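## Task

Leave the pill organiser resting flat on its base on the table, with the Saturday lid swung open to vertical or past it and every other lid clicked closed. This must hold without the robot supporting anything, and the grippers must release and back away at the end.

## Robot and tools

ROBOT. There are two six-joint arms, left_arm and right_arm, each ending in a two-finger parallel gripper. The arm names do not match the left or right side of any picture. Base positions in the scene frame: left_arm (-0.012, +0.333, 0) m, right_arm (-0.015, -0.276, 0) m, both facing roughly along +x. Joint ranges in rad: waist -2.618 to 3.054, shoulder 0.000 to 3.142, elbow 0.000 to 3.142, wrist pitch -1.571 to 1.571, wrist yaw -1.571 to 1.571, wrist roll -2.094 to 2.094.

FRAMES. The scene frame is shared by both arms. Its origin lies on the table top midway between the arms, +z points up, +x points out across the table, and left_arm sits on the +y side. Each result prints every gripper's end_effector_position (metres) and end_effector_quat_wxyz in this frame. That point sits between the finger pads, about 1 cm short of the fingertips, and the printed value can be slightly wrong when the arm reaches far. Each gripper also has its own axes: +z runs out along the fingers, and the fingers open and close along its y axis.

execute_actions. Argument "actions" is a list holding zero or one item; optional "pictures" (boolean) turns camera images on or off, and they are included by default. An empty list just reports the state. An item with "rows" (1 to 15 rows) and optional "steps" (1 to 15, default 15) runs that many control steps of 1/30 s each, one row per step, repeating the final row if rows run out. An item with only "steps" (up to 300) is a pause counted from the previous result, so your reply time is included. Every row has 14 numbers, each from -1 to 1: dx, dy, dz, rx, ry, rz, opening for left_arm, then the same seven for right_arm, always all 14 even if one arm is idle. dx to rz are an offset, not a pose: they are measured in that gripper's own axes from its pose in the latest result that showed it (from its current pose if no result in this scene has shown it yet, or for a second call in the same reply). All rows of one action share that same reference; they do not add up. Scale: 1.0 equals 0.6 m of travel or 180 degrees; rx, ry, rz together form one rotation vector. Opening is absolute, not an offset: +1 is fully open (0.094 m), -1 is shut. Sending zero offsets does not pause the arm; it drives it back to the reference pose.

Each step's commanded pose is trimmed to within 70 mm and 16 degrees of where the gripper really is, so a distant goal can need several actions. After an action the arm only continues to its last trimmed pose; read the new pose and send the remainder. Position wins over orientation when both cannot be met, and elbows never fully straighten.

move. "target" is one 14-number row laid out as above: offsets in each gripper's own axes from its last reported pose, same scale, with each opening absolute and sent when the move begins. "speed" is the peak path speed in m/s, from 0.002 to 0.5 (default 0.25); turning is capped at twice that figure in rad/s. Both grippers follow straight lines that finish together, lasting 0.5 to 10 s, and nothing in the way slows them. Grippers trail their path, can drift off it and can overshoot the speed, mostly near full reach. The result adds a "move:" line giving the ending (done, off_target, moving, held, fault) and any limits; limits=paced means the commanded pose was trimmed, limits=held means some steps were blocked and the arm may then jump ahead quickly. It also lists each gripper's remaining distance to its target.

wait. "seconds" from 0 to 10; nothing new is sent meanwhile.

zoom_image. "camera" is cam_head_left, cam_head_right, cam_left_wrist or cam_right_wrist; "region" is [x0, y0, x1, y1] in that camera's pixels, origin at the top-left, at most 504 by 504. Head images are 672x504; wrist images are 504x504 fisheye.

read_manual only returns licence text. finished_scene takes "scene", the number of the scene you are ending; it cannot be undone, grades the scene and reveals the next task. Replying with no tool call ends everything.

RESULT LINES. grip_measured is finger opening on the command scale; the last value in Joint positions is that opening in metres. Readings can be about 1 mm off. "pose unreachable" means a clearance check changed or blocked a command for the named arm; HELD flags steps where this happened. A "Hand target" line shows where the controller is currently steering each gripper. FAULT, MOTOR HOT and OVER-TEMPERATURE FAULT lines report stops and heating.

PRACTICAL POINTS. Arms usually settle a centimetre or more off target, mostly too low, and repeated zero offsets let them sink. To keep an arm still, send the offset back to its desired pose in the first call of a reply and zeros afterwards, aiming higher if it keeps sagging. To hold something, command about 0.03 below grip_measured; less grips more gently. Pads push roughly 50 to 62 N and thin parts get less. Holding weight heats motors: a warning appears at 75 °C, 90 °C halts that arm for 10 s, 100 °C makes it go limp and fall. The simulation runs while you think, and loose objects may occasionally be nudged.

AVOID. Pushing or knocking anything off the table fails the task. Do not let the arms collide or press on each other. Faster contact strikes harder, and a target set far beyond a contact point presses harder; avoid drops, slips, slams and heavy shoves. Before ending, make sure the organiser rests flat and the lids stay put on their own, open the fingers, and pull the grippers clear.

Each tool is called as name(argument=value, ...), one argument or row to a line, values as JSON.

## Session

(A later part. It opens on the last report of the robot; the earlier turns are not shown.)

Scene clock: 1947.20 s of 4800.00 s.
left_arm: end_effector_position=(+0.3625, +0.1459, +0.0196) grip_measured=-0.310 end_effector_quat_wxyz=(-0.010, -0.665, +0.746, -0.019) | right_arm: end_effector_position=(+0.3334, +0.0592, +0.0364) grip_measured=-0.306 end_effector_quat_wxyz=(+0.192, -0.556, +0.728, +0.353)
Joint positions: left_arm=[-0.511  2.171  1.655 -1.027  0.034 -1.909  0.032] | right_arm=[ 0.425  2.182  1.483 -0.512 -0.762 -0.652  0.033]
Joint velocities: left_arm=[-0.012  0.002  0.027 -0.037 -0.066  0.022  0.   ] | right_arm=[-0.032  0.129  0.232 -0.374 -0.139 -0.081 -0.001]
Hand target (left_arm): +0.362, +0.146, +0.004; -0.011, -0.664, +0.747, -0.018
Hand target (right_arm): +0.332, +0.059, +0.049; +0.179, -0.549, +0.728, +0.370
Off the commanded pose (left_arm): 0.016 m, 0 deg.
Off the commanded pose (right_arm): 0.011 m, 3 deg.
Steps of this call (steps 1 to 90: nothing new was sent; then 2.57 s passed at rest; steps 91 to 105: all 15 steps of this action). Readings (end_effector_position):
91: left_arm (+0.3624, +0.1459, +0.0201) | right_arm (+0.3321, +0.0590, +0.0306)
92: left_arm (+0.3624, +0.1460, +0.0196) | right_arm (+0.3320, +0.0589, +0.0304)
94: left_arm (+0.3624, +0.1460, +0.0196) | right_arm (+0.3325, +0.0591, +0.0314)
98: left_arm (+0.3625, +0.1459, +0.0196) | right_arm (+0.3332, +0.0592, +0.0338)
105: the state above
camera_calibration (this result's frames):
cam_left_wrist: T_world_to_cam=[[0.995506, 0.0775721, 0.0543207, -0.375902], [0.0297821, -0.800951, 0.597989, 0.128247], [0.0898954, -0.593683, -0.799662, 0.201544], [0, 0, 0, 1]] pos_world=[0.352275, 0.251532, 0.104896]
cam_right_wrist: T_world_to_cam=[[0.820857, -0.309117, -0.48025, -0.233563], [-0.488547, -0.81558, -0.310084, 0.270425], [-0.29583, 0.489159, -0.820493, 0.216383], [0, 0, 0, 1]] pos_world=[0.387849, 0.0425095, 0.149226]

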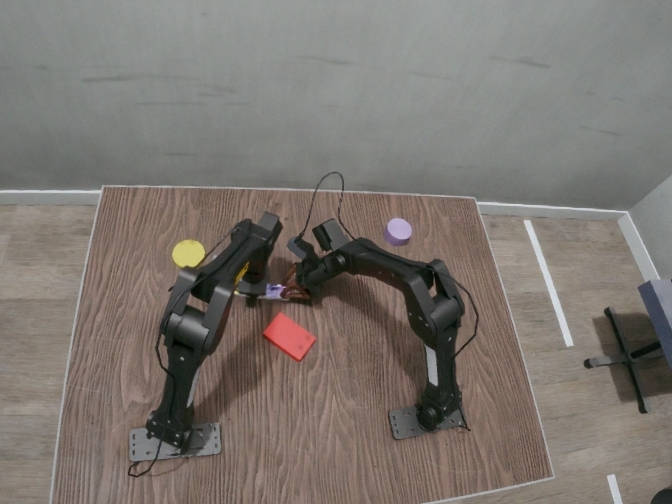

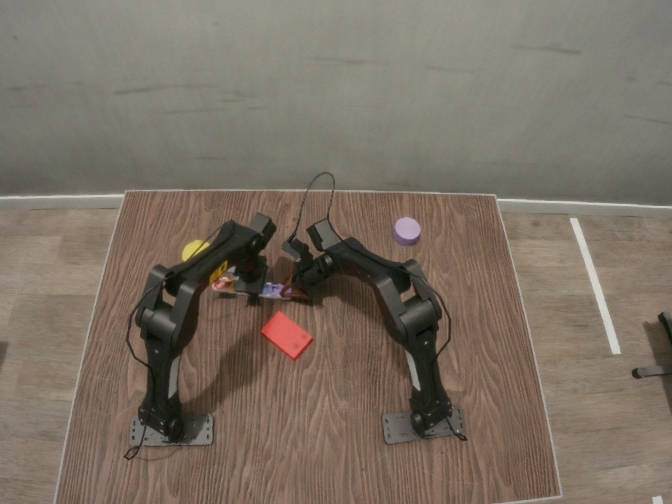

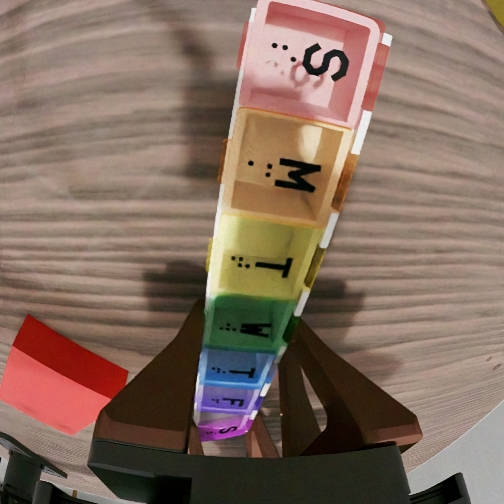

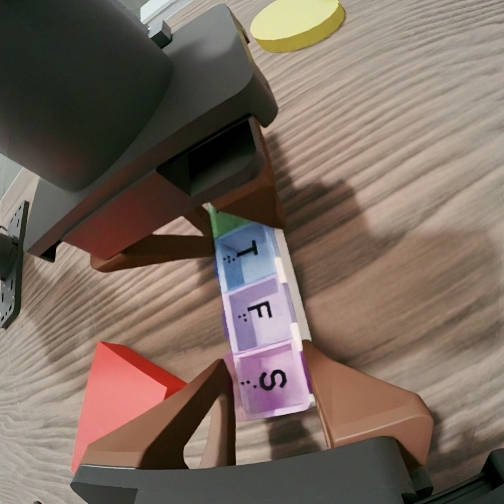

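execute_actions(
  actions=[
    {"rows":[[0,0,0.02,0,0,0,-0.6,-0.005,0,-0.005,-0.03,0,0.03,-0.5],[0,0,0.02,0,0,0,-0.6,-0.01,0,-0.01,-0.045,0,0.045,-0.5],[0,0,0.02,0,0,0,-0.6,-0.015,0,-0.015,-0.06,0,0.06,-0.5],[0,0,0.02,0,0,0,-0.6,-0.02,0,-0.02,-0.075,0,0.075,-0.5],[0,0,0.02,0,0,0,-0.6,-0.02,0,-0.02,-0.09,0,0.09,-0.5],[0,0,0.02,0,0,0,-0.6,-0.025,0,-0.025,-0.1,0,0.1,-0.5]],"steps":15},
  ],
)

Scene clock: 1958.00 s of 4800.00 s.
left_arm: end_effector_position=(+0.3641, +0.1458, +0.0196) grip_measured=-0.310 end_effector_quat_wxyz=(-0.008, -0.668, +0.744, -0.021) | right_arm: end_effector_position=(+0.3415, +0.0589, +0.0454) grip_measured=-0.298 end_effector_quat_wxyz=(+0.063, -0.461, +0.747, +0.474)
Joint positions: left_arm=[-0.511  2.171  1.655 -1.022  0.031 -1.917  0.032] | right_arm=[ 0.36   2.434  1.88  -0.985 -0.997 -0.648  0.033]
Joint velocities: left_arm=[-0.002 -0.012 -0.017 -0.066 -0.022 -0.022  0.001] | right_arm=[-0.002  0.208  0.379 -0.462 -0.125 -0.154 -0.001]
Hand target (left_arm): +0.362, +0.146, +0.008; -0.011, -0.665, +0.746, -0.019
Hand target (right_arm): +0.340, +0.059, +0.058; +0.051, -0.456, +0.743, +0.487
Off the commanded pose (left_arm): 0.012 m, 1 deg.
Off the commanded pose (right_arm): 0.011 m, 3 deg.
Steps of this call (steps 1 to 90: nothing new was sent; then 7.30 s passed at rest; steps 91 to 105: all 15 steps of this action). Readings (end_effector_position):
91: left_arm (+0.3625, +0.1458, +0.0196) | right_arm (+0.3332, +0.0590, +0.0362)
92: left_arm (+0.3625, +0.1458, +0.0196) | right_arm (+0.3338, +0.0591, +0.0367)
94: left_arm (+0.3628, +0.1458, +0.0196) | right_arm (+0.3356, +0.0593, +0.0382)
98: left_arm (+0.3639, +0.1458, +0.0196) | right_arm (+0.3397, +0.0593, +0.0414)
105: the state above
camera_calibration (this result's frames):
cam_left_wrist: T_world_to_cam=[[0.994524, 0.0852411, 0.0604571, -0.378284], [0.0322802, -0.800796, 0.598066, 0.127147], [0.0993936, -0.59284, -0.799163, 0.197759], [0, 0, 0, 1]] pos_world=[0.352452, 0.251304, 0.104869]
cam_right_wrist: T_world_to_cam=[[0.560418, -0.288159, -0.776464, -0.134809], [-0.596214, -0.791096, -0.136732, 0.304423], [-0.574857, 0.539566, -0.615149, 0.309362], [0, 0, 0, 1]] pos_world=[0.434889, 0.0350599, 0.127253]

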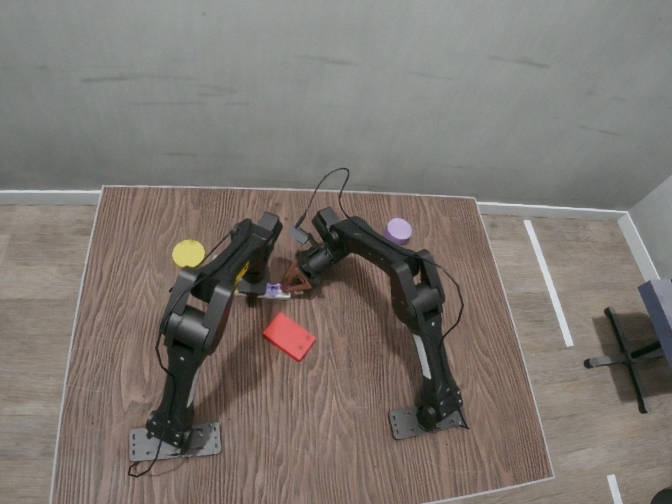

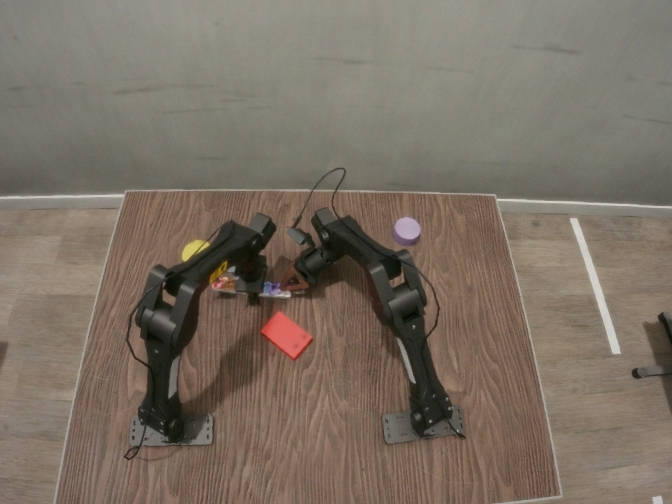

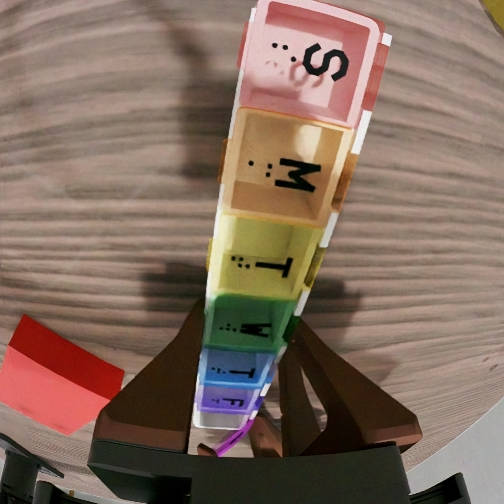

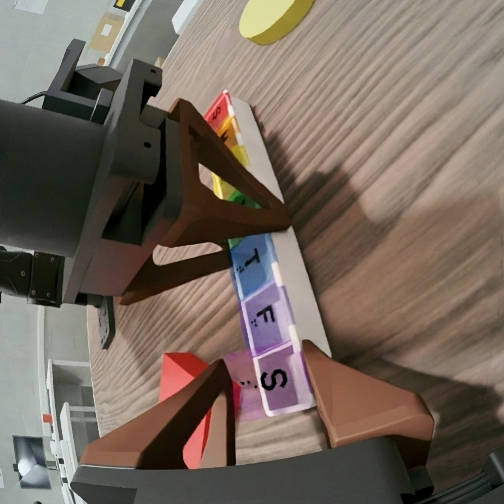

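execute_actions(
  actions=[
    {"rows":[[0,0,0.02,0,0,0,-0.6,-0.005,0,-0.005,-0.03,0,0.03,-0.5],[0,0,0.02,0,0,0,-0.6,-0.01,0,-0.01,-0.045,0,0.045,-0.5],[0,0,0.02,0,0,0,-0.6,-0.015,0,-0.015,-0.06,0,0.06,-0.5],[0,0,0.02,0,0,0,-0.6,-0.02,0,-0.02,-0.07,0,0.08,-0.5],[0,0,0.02,0,0,0,-0.6,-0.02,0,-0.02,-0.08,0,0.1,-0.5],[0,0,0.02,0,0,0,-0.6,-0.025,0,-0.025,-0.085,0,0.11,-0.5]],"steps":15},
  ],
)

Scene clock: 1967.50 s of 4800.00 s.
left_arm: end_effector_position=(+0.3646, +0.1462, +0.0196) grip_measured=-0.310 end_effector_quat_wxyz=(-0.006, -0.669, +0.743, -0.021) | right_arm: end_effector_position=(+0.3608, +0.0548, +0.0474) grip_measured=-0.498 end_effector_quat_wxyz=(-0.054, -0.320, +0.761, +0.562)
Joint positions: left_arm=[-0.511  2.171  1.655 -1.02   0.027 -1.92   0.032] | right_arm=[ 0.302  2.731  2.312 -1.43  -1.185 -0.601  0.024]
Joint velocities: left_arm=[-0.027 -0.012 -0.007 -0.037 -0.037 -0.007  0.   ] | right_arm=[ 0.012  0.403  0.711 -0.769 -0.081 -0.212  0.   ]
Hand target (left_arm): +0.364, +0.146, +0.008; -0.008, -0.668, +0.744, -0.021
Hand target (right_arm): +0.355, +0.058, +0.063; -0.065, -0.322, +0.753, +0.570
Off the commanded pose (left_arm): 0.012 m, 0 deg.
Off the commanded pose (right_arm): 0.015 m, 4 deg.
Steps of this call (steps 1 to 90: nothing new was sent; then 6.00 s passed at rest; steps 91 to 105: all 15 steps of this action). Readings (end_effector_position):
91: left_arm (+0.3641, +0.1458, +0.0196) | right_arm (+0.3415, +0.0586, +0.0453)
92: left_arm (+0.3642, +0.1458, +0.0196) | right_arm (+0.3426, +0.0586, +0.0457)
94: left_arm (+0.3646, +0.1459, +0.0196) | right_arm (+0.3456, +0.0587, +0.0476)
98: left_arm (+0.3646, +0.1462, +0.0196) | right_arm (+0.3612, +0.0554, +0.0521)
105: the state above
camera_calibration (this result's frames):
cam_left_wrist: T_world_to_cam=[[0.994101, 0.0882325, 0.0630661, -0.379175], [0.0333827, -0.802204, 0.596116, 0.127318], [0.103189, -0.590495, -0.800418, 0.19625], [0, 0, 0, 1]] pos_world=[0.352437, 0.251476, 0.105099]
cam_right_wrist: T_world_to_cam=[[0.186554, -0.301065, -0.935178, -0.00213975], [-0.682667, -0.724266, 0.0969833, 0.329324], [-0.706515, 0.620322, -0.340642, 0.353939], [0, 0, 0, 1]] pos_world=[0.475281, 0.0183176, 0.0866265]

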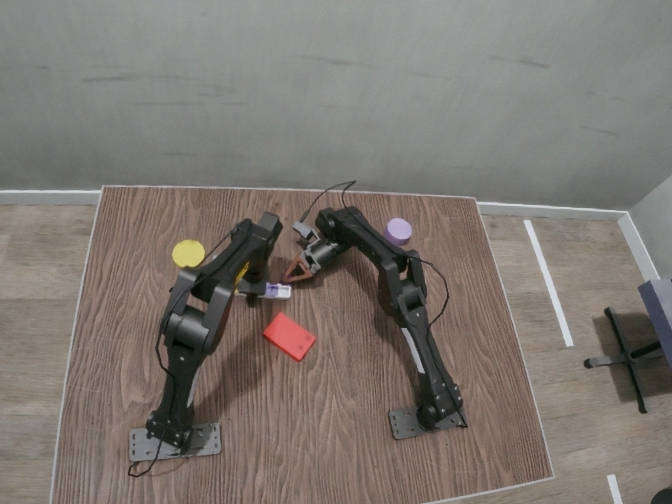

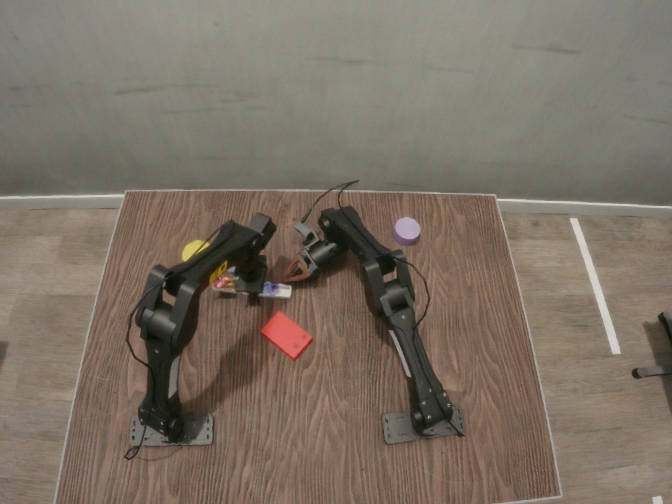

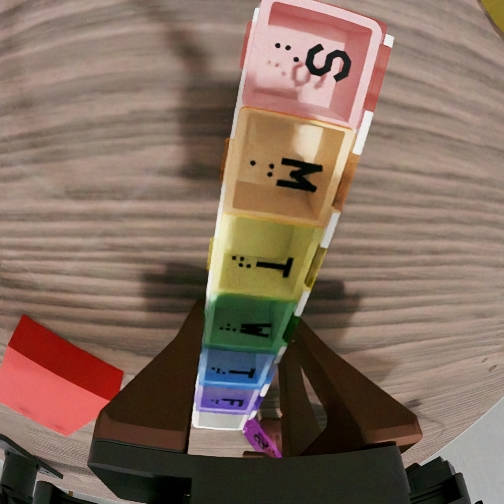

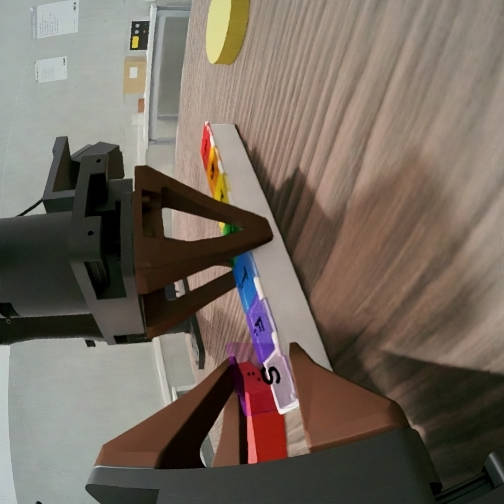

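execute_actions(
  actions=[
    {"rows":[[0,0,0,0,0,0,-0.5,0,0,0,0,0,0,-0.45],[0,0,0,0,0,0,-0.5,0,0,0,0,0,0,-0.4],[0,0,0,0,0,0,-0.5,0,0,0,0,0,0,-0.35],[0,0,0,0,0,0,-0.5,0,0,0,0,0,0,-0.3],[0,0,0,0,0,0,-0.5,0,0,0,0,0,0,-0.25],[0,0,0,0,0,0,-0.5,0,0,0,0,0,0,-0.2],[0,0,0,0,0,0,-0.5,0,0,0,0,0,0,-0.15]],"steps":12},
  ],
)

zoom_image(
  camera="cam_head_right",
  region=[200,230,360,330],
)

Scene clock: 1977.13 s of 4800.00 s.
left_arm: end_effector_position=(+0.3642, +0.1463, +0.0196) grip_measured=-0.310 end_effector_quat_wxyz=(-0.006, -0.669, +0.743, -0.021) | right_arm: end_effector_position=(+0.3597, +0.0542, +0.0434) grip_measured=-0.152 end_effector_quat_wxyz=(-0.066, -0.316, +0.763, +0.560)
Joint positions: left_arm=[-0.511  2.171  1.655 -1.022  0.027 -1.92   0.032] | right_arm=[ 0.303  2.758  2.35  -1.47  -1.179 -0.607  0.04 ]
Joint velocities: left_arm=[-0.012  0.002 -0.007 -0.081 -0.051  0.066  0.   ] | right_arm=[ 0.007 -0.002 -0.012  0.066  0.022  0.007  0.001]
Hand target (left_arm): +0.365, +0.146, +0.020; -0.006, -0.669, +0.743, -0.021
Hand target (right_arm): +0.361, +0.055, +0.047; -0.055, -0.321, +0.760, +0.563
Off the commanded pose (left_arm): 0.000 m, 0 deg.
Off the commanded pose (right_arm): 0.004 m, 1 deg.
Steps of this call (steps 1 to 90: nothing new was sent; then 6.23 s passed at rest; steps 91 to 102: all 12 steps of this action). Readings (end_effector_position):
91: left_arm (+0.3642, +0.1463, +0.0196) | right_arm (+0.3538, +0.0523, +0.0466)
92: left_arm (+0.3642, +0.1463, +0.0196) | right_arm (+0.3548, +0.0526, +0.0460)
94: left_arm (+0.3642, +0.1463, +0.0196) | right_arm (+0.3565, +0.0532, +0.0450)
98: left_arm (+0.3642, +0.1463, +0.0196) | right_arm (+0.3587, +0.0539, +0.0438)
102: the state above
camera_calibration (this result's frames):
cam_left_wrist: T_world_to_cam=[[0.994187, 0.0881909, 0.0617604, -0.378849], [0.0342005, -0.802601, 0.595535, 0.127242], [0.10209, -0.589961, -0.800952, 0.196706], [0, 0, 0, 1]] pos_world=[0.352213, 0.251584, 0.105173]
cam_right_wrist: T_world_to_cam=[[0.169093, -0.313342, -0.934465, 0.00105719], [-0.676729, -0.726212, 0.121056, 0.325498], [-0.716551, 0.61191, -0.334845, 0.355928], [0, 0, 0, 1]] pos_world=[0.475136, 0.0189157, 0.0807649]

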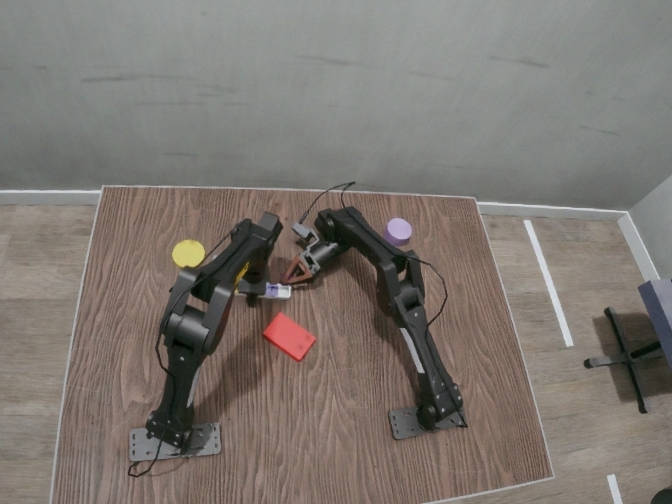

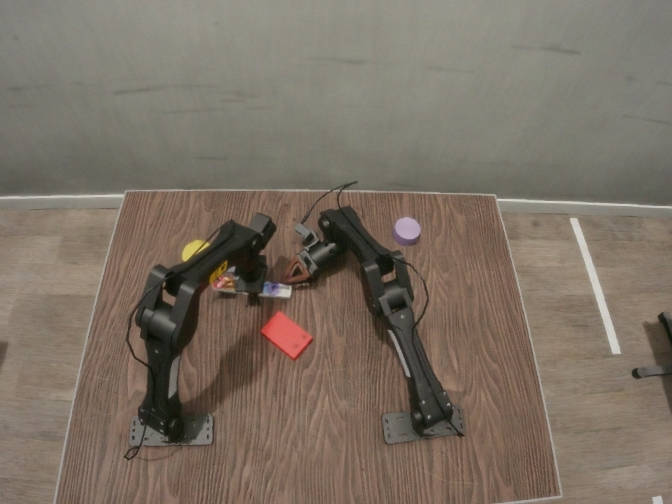

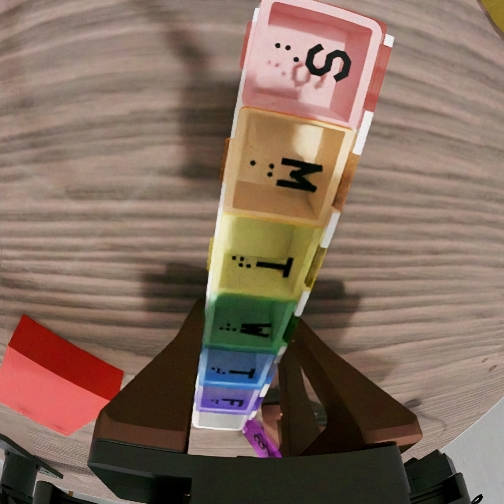

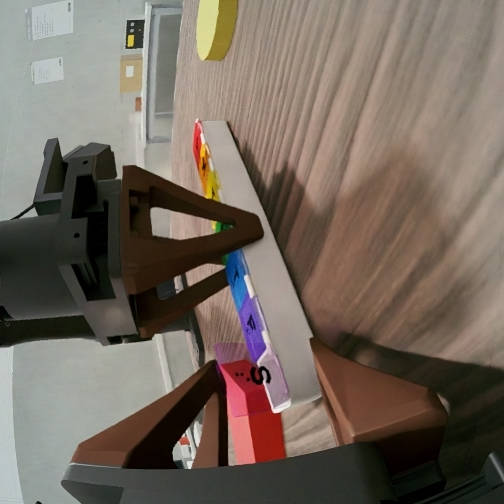

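Region (200, 230, 360, 330) of cam_head_right's 672x504 image, scaled by 3.150, with more detail than that image has; it fills the top 315 rows of this view, and the rest is white.

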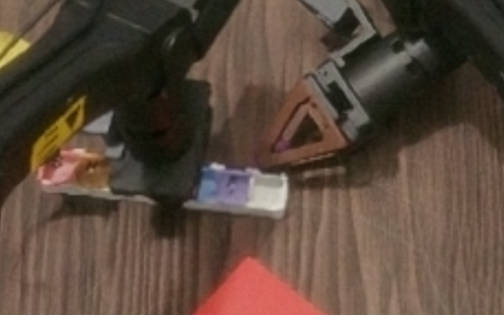

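move(
  target=[0,0,0,0,0,0,-0.5,0,0.01,-0.11,0,0,0,-0.15],
  speed=0.06,
)

Scene clock: 1982.00 s of 4800.00 s.
left_arm: end_effector_position=(+0.3642, +0.1463, +0.0196) grip_measured=-0.310 end_effector_quat_wxyz=(-0.006, -0.669, +0.743, -0.021) | right_arm: end_effector_position=(+0.3864, +0.0024, +0.0590) grip_measured=-0.151 end_effector_quat_wxyz=(-0.042, -0.289, +0.782, +0.551)
Joint positions: left_arm=[-0.511  2.171  1.655 -1.022  0.027 -1.92   0.032] | right_arm=[ 0.185  2.736  2.381 -1.585 -1.14  -0.679  0.04 ]
Joint velocities: left_arm=[-0.002 -0.012  0.007 -0.022  0.022 -0.066  0.002] | right_arm=[ 0.002 -0.007 -0.007  0.022 -0.037 -0.037  0.   ]
Hand target (left_arm): +0.364, +0.146, +0.020; -0.006, -0.669, +0.743, -0.021
Hand target (right_arm): +0.386, +0.002, +0.072; -0.031, -0.296, +0.778, +0.553
Off the commanded pose (left_arm): 0.000 m, 0 deg.
Off the commanded pose (right_arm): 0.014 m, 5 deg.
joint sent to its limit (right arm) — the command would take joint 4 (wrist pitch) past its lower limit, so that joint was sent only as far as its limit.
After step 90, 0.43 s passed at rest.
move: off_target (right_arm)
camera_calibration (this result's frames):
cam_left_wrist: T_world_to_cam=[[0.994187, 0.0881909, 0.0617604, -0.378849], [0.0342005, -0.802601, 0.595535, 0.127242], [0.10209, -0.589961, -0.800952, 0.196706], [0, 0, 0, 1]] pos_world=[0.352213, 0.251584, 0.105173]
cam_right_wrist: T_world_to_cam=[[0.155995, -0.34873, -0.92415, -0.000575966], [-0.732691, -0.668318, 0.128514, 0.325121], [-0.662443, 0.657068, -0.359765, 0.392547], [0, 0, 0, 1]] pos_world=[0.498342, -0.0408469, 0.0989097]

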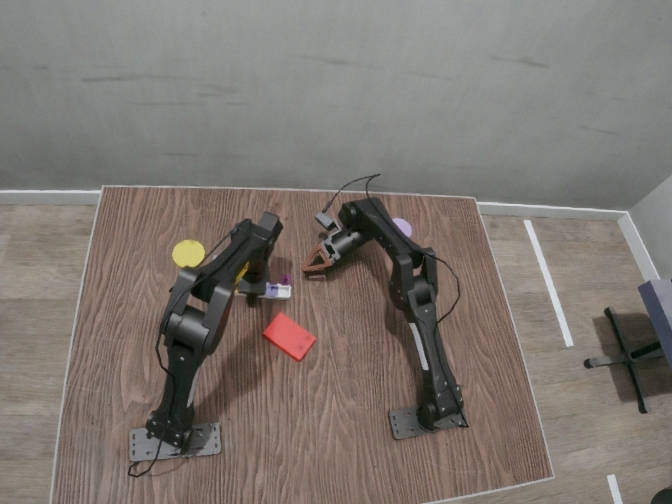

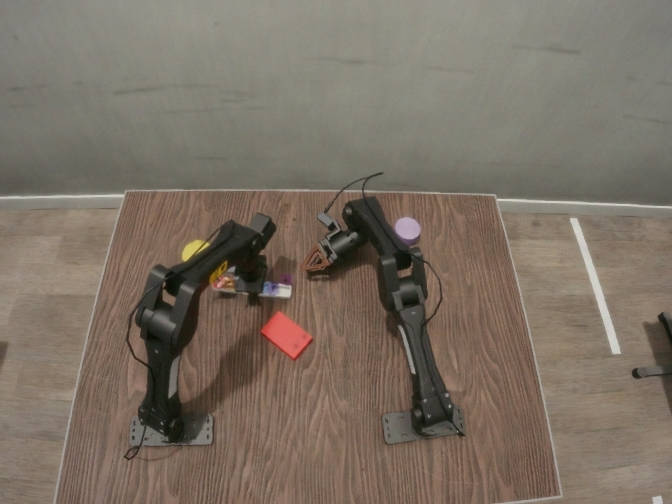

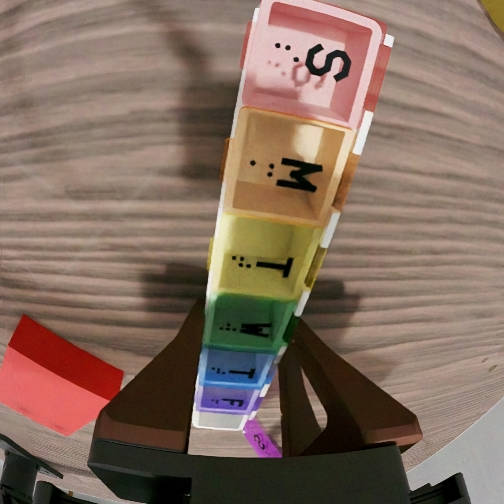

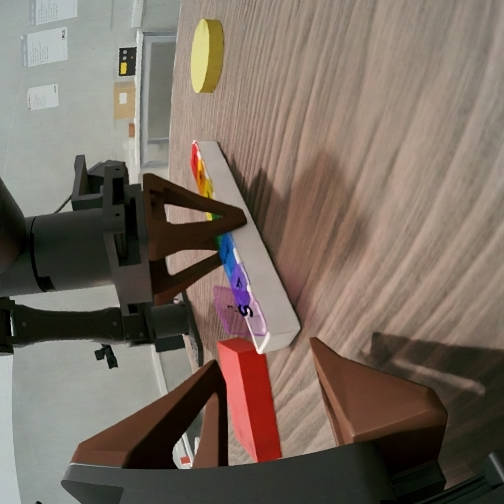

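execute_actions(
  actions=[
    {"rows":[[0,0,0,0,0,0,-0.4,0,0.02,-0.02,0,0,0,-0.15],[0,0,0,0,0,0,-0.34,0,0.02,-0.02,0,0,0,-0.15],[0,0,0,0,0,0,-0.3,0,0.04,-0.03,0,0,0,-0.15],[0,0,0,0,0,0,-0.25,0,0.04,-0.03,0,0,0,-0.15],[0,0,0,0,0,0,-0.15,0,0.06,-0.04,0,0,0,-0.15],[0,0,0,0,0,0,-0.05,0,0.06,-0.04,0,0,0,-0.15],[0,0,0,0,0,0,0.1,0,0.08,-0.05,0,0,0,-0.15]],"steps":12},
  ],
  pictures=false,
)

move(
  target=[-0.05,0,-0.2,0,0,0,0.1,0,0.1,-0.2,0.1,0,-0.1,-0.15],
  speed=0.15,
)

Scene clock: 1986.93 s of 4800.00 s.
left_arm: end_effector_position=(+0.3641, +0.1458, +0.0187) grip_measured=+0.098 end_effector_quat_wxyz=(-0.008, -0.669, +0.743, -0.021) | right_arm: end_effector_position=(+0.3787, -0.0079, +0.0997) grip_measured=-0.151 end_effector_quat_wxyz=(-0.032, -0.283, +0.789, +0.544)
Joint positions: left_arm=[-0.511  2.173  1.655 -1.02   0.03  -1.919  0.052] | right_arm=[ 0.17   2.586  2.27  -1.583 -1.126 -0.647  0.04 ]
Joint velocities: left_arm=[ 0.002 -0.012  0.007 -0.007 -0.081  0.022 -0.   ] | right_arm=[-0.022 -0.344 -0.012  0.022 -0.037  0.022 -0.   ]
Hand target (left_arm): +0.364, +0.146, +0.019; -0.006, -0.669, +0.743, -0.020
Hand target (right_arm): +0.378, -0.012, +0.112; -0.026, -0.280, +0.788, +0.547
Off the commanded pose (left_arm): 0.001 m, 0 deg.
Off the commanded pose (right_arm): 0.014 m, 2 deg.
joint sent to its limit (right arm) — the command would take joint 4 (wrist pitch) past its lower limit, so that joint was sent only as far as its limit.
Steps of this call (steps 1 to 90: nothing new was sent; then 1.53 s passed at rest; steps 91 to 102: all 12 steps of this action). Readings (end_effector_position):
91: left_arm (+0.3642, +0.1463, +0.0196) | right_arm (+0.3861, +0.0020, +0.0590)
92: left_arm (+0.3642, +0.1463, +0.0196) | right_arm (+0.3851, +0.0014, +0.0588)
94: left_arm (+0.3642, +0.1463, +0.0196) | right_arm (+0.3825, -0.0005, +0.0601)
98: left_arm (+0.3641, +0.1460, +0.0187) | right_arm (+0.3781, -0.0050, +0.0755)
102: the state above

Scene clock: 1989.43 s of 4800.00 s.
left_arm: end_effector_position=(+0.3625, +0.1765, +0.1153) grip_measured=+0.098 end_effector_quat_wxyz=(-0.020, -0.668, +0.744, +0.000) | right_arm: end_effector_position=(+0.3952, -0.0947, +0.1943) grip_measured=-0.151 end_effector_quat_wxyz=(+0.127, -0.380, +0.822, +0.404)
Joint positions: left_arm=[-0.442  2.126  1.967 -1.431  0.037 -1.847  0.052] | right_arm=[ 0.023  2.255  2.237 -1.583 -0.874 -0.776  0.04 ]
Joint velocities: left_arm=[-0.017 -0.002  0.007 -0.051 -0.051  0.022 -0.001] | right_arm=[ 0.012 -0.012  0.012 -0.051 -0.022  0.037 -0.   ]
Hand target (left_arm): +0.366, +0.179, +0.138; -0.007, -0.669, +0.743, -0.021
Hand target (right_arm): +0.392, -0.096, +0.205; +0.138, -0.386, +0.818, +0.403
Off the commanded pose (left_arm): 0.023 m, 3 deg.
Off the commanded pose (right_arm): 0.014 m, 4 deg.
joint sent to its limit (right arm) — the command would take joint 4 (wrist pitch) past its lower limit, so that joint was sent only as far as its limit.
move: off_target (left_arm, right_arm)
camera_calibration (this result's frames):
cam_left_wrist: T_world_to_cam=[[0.9964, 0.0835031, 0.0146216, -0.380228], [0.059311, -0.809908, 0.58355, 0.0881036], [0.0605704, -0.580582, -0.811945, 0.305977], [0, 0, 0, 1]] pos_world=[0.355101, 0.280751, 0.202583]
cam_right_wrist: T_world_to_cam=[[0.509898, -0.507811, -0.694357, -0.1103], [-0.772924, -0.624771, -0.110673, 0.315761], [-0.377614, 0.593118, -0.711069, 0.460472], [0, 0, 0, 1]] pos_world=[0.474181, -0.131847, 0.285786]

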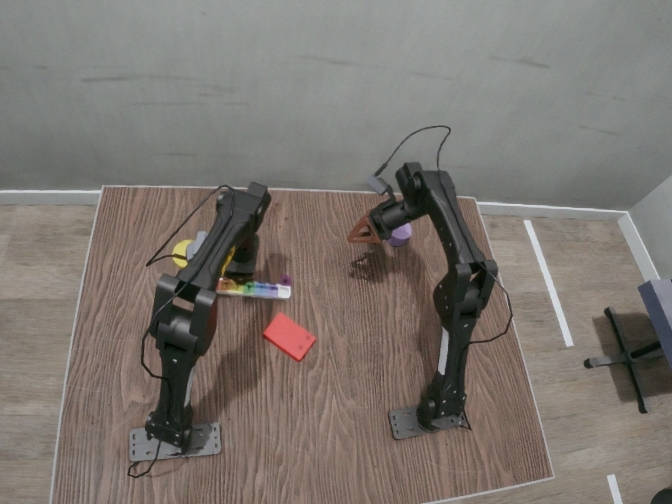

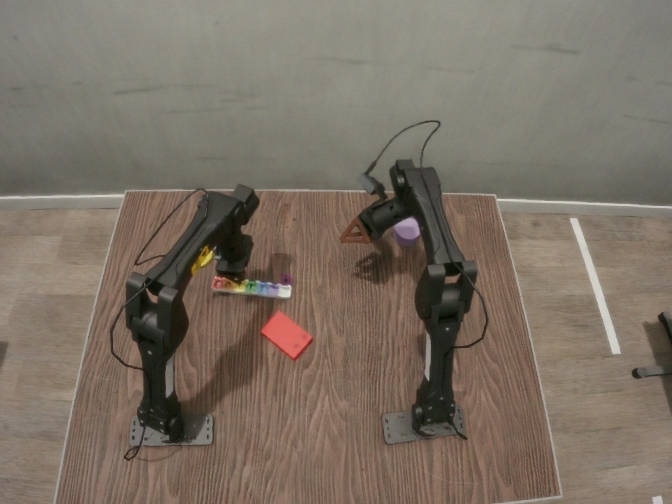

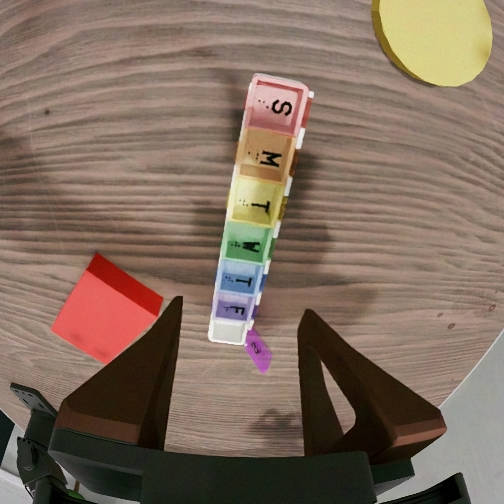

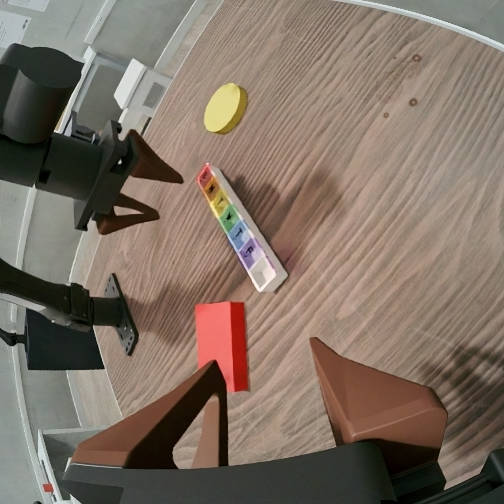

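zoom_image(
  camera="cam_left_wrist",
  region=[170,60,350,390],
)

zoom_image(
  camera="cam_head_right",
  region=[195,255,315,315],
)

Region (170, 60, 350, 390) of cam_left_wrist's 504x504 image, scaled by 1.527, with more detail than that image has; it fills the left 275 columns of this view, and the rest is white.

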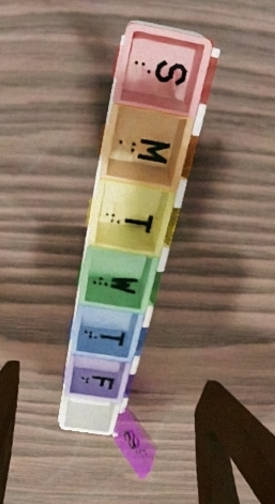

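Region (195, 255, 315, 315) of cam_head_right's 672x504 image, scaled by 4.200, with more detail than that image has.

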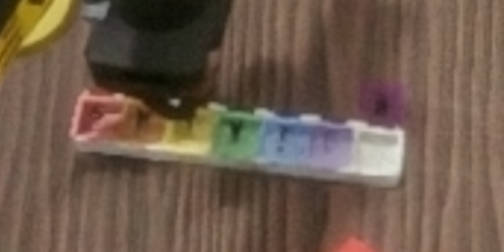

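zoom_image(
  camera="cam_right_wrist",
  region=[180,150,310,300],
)

move(
  target=[-0.15,0,-0.12,0,0,0,0.1,0,0,-0.15,0,0,0,-0.15],
  speed=0.25,
)

Region (180, 150, 310, 300) of cam_right_wrist's 504x504 image, scaled by 3.360, with more detail than that image has; it fills the left 437 columns of this view, and the rest is white.

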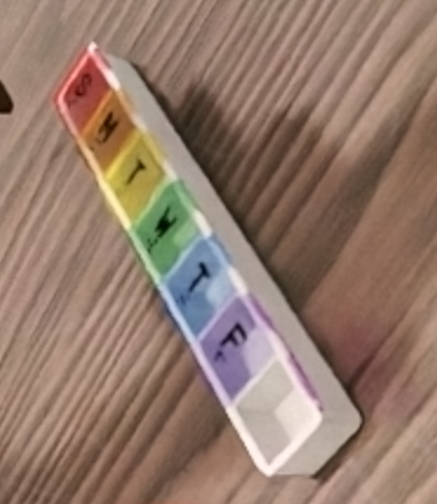

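Scene clock: 1995.03 s of 4800.00 s.
left_arm: end_effector_position=(+0.3764, +0.2688, +0.1681) grip_measured=+0.098 end_effector_quat_wxyz=(-0.004, -0.674, +0.739, -0.026) | right_arm: end_effector_position=(+0.4082, -0.1683, +0.2432) grip_measured=-0.151 end_effector_quat_wxyz=(+0.212, -0.332, +0.843, +0.367)
Joint positions: left_arm=[-0.209  2.045  2.056 -1.546  0.038 -1.63   0.052] | right_arm=[-0.152  2.132  2.237 -1.583 -0.871 -0.778  0.04 ]
Joint velocities: left_arm=[-0.002 -0.007 -0.022  0.051 -0.007 -0.037 -0.   ] | right_arm=[-0.002 -0.012 -0.007 -0.037  0.007  0.007  0.   ]
Hand target (left_arm): +0.376, +0.268, +0.185; +0.012, -0.668, +0.743, -0.038
Hand target (right_arm): +0.403, -0.163, +0.250; +0.217, -0.337, +0.835, +0.378
Off the commanded pose (left_arm): 0.017 m, 4 deg.
Off the commanded pose (right_arm): 0.011 m, 12 deg.
joint sent to its limit (left arm) — the command would take joint 4 (wrist pitch) past its lower limit, so that joint was sent only as far as its limit.
joint sent to its limit (right arm) — the command would take joint 4 (wrist pitch) past its lower limit, so that joint was sent only as far as its limit.
After step 90, 1.57 s passed at rest.
move: off_target (left_arm, right_arm)
camera_calibration (this result's frames):
cam_left_wrist: T_world_to_cam=[[0.992339, 0.10017, 0.0723187, -0.415189], [0.0370585, -0.799732, 0.599213, 0.134199], [0.117859, -0.591942, -0.797317, 0.380596], [0, 0, 0, 1]] pos_world=[0.362179, 0.374204, 0.253068]
cam_right_wrist: T_world_to_cam=[[0.496981, -0.595969, -0.630738, -0.145386], [-0.849073, -0.484006, -0.21169, 0.364585], [-0.17912, 0.640749, -0.746564, 0.479416], [0, 0, 0, 1]] pos_world=[0.467687, -0.217369, 0.343393]

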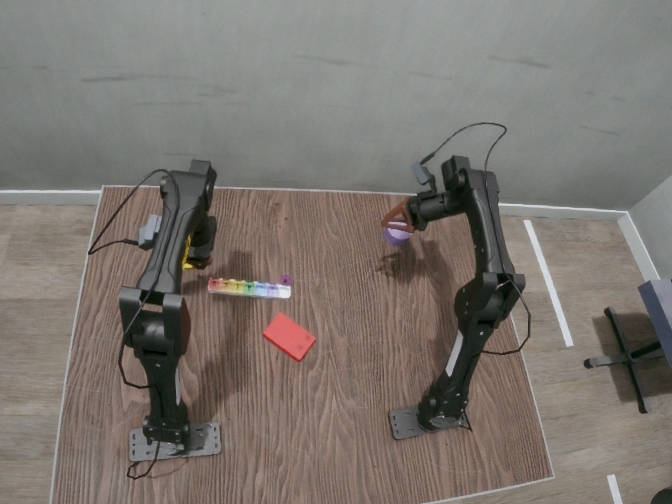

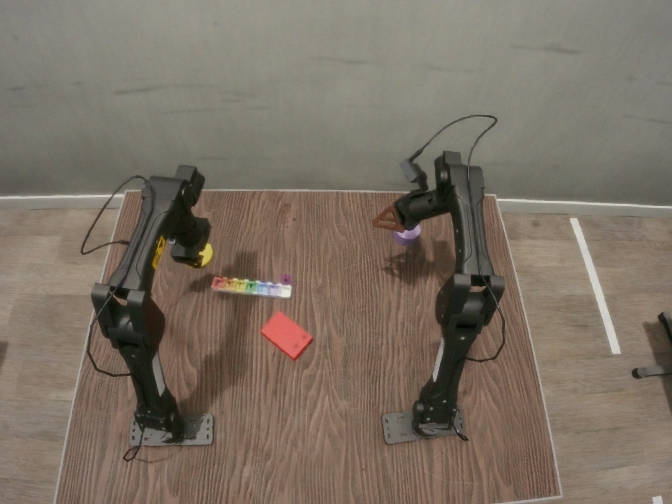

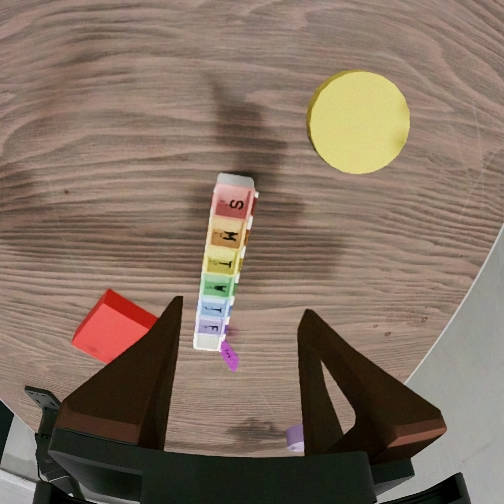

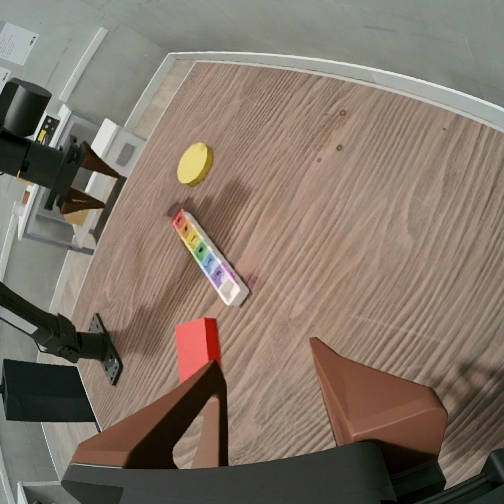

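finished_scene(
  scene=2,
)

The scene is finished: the task was done.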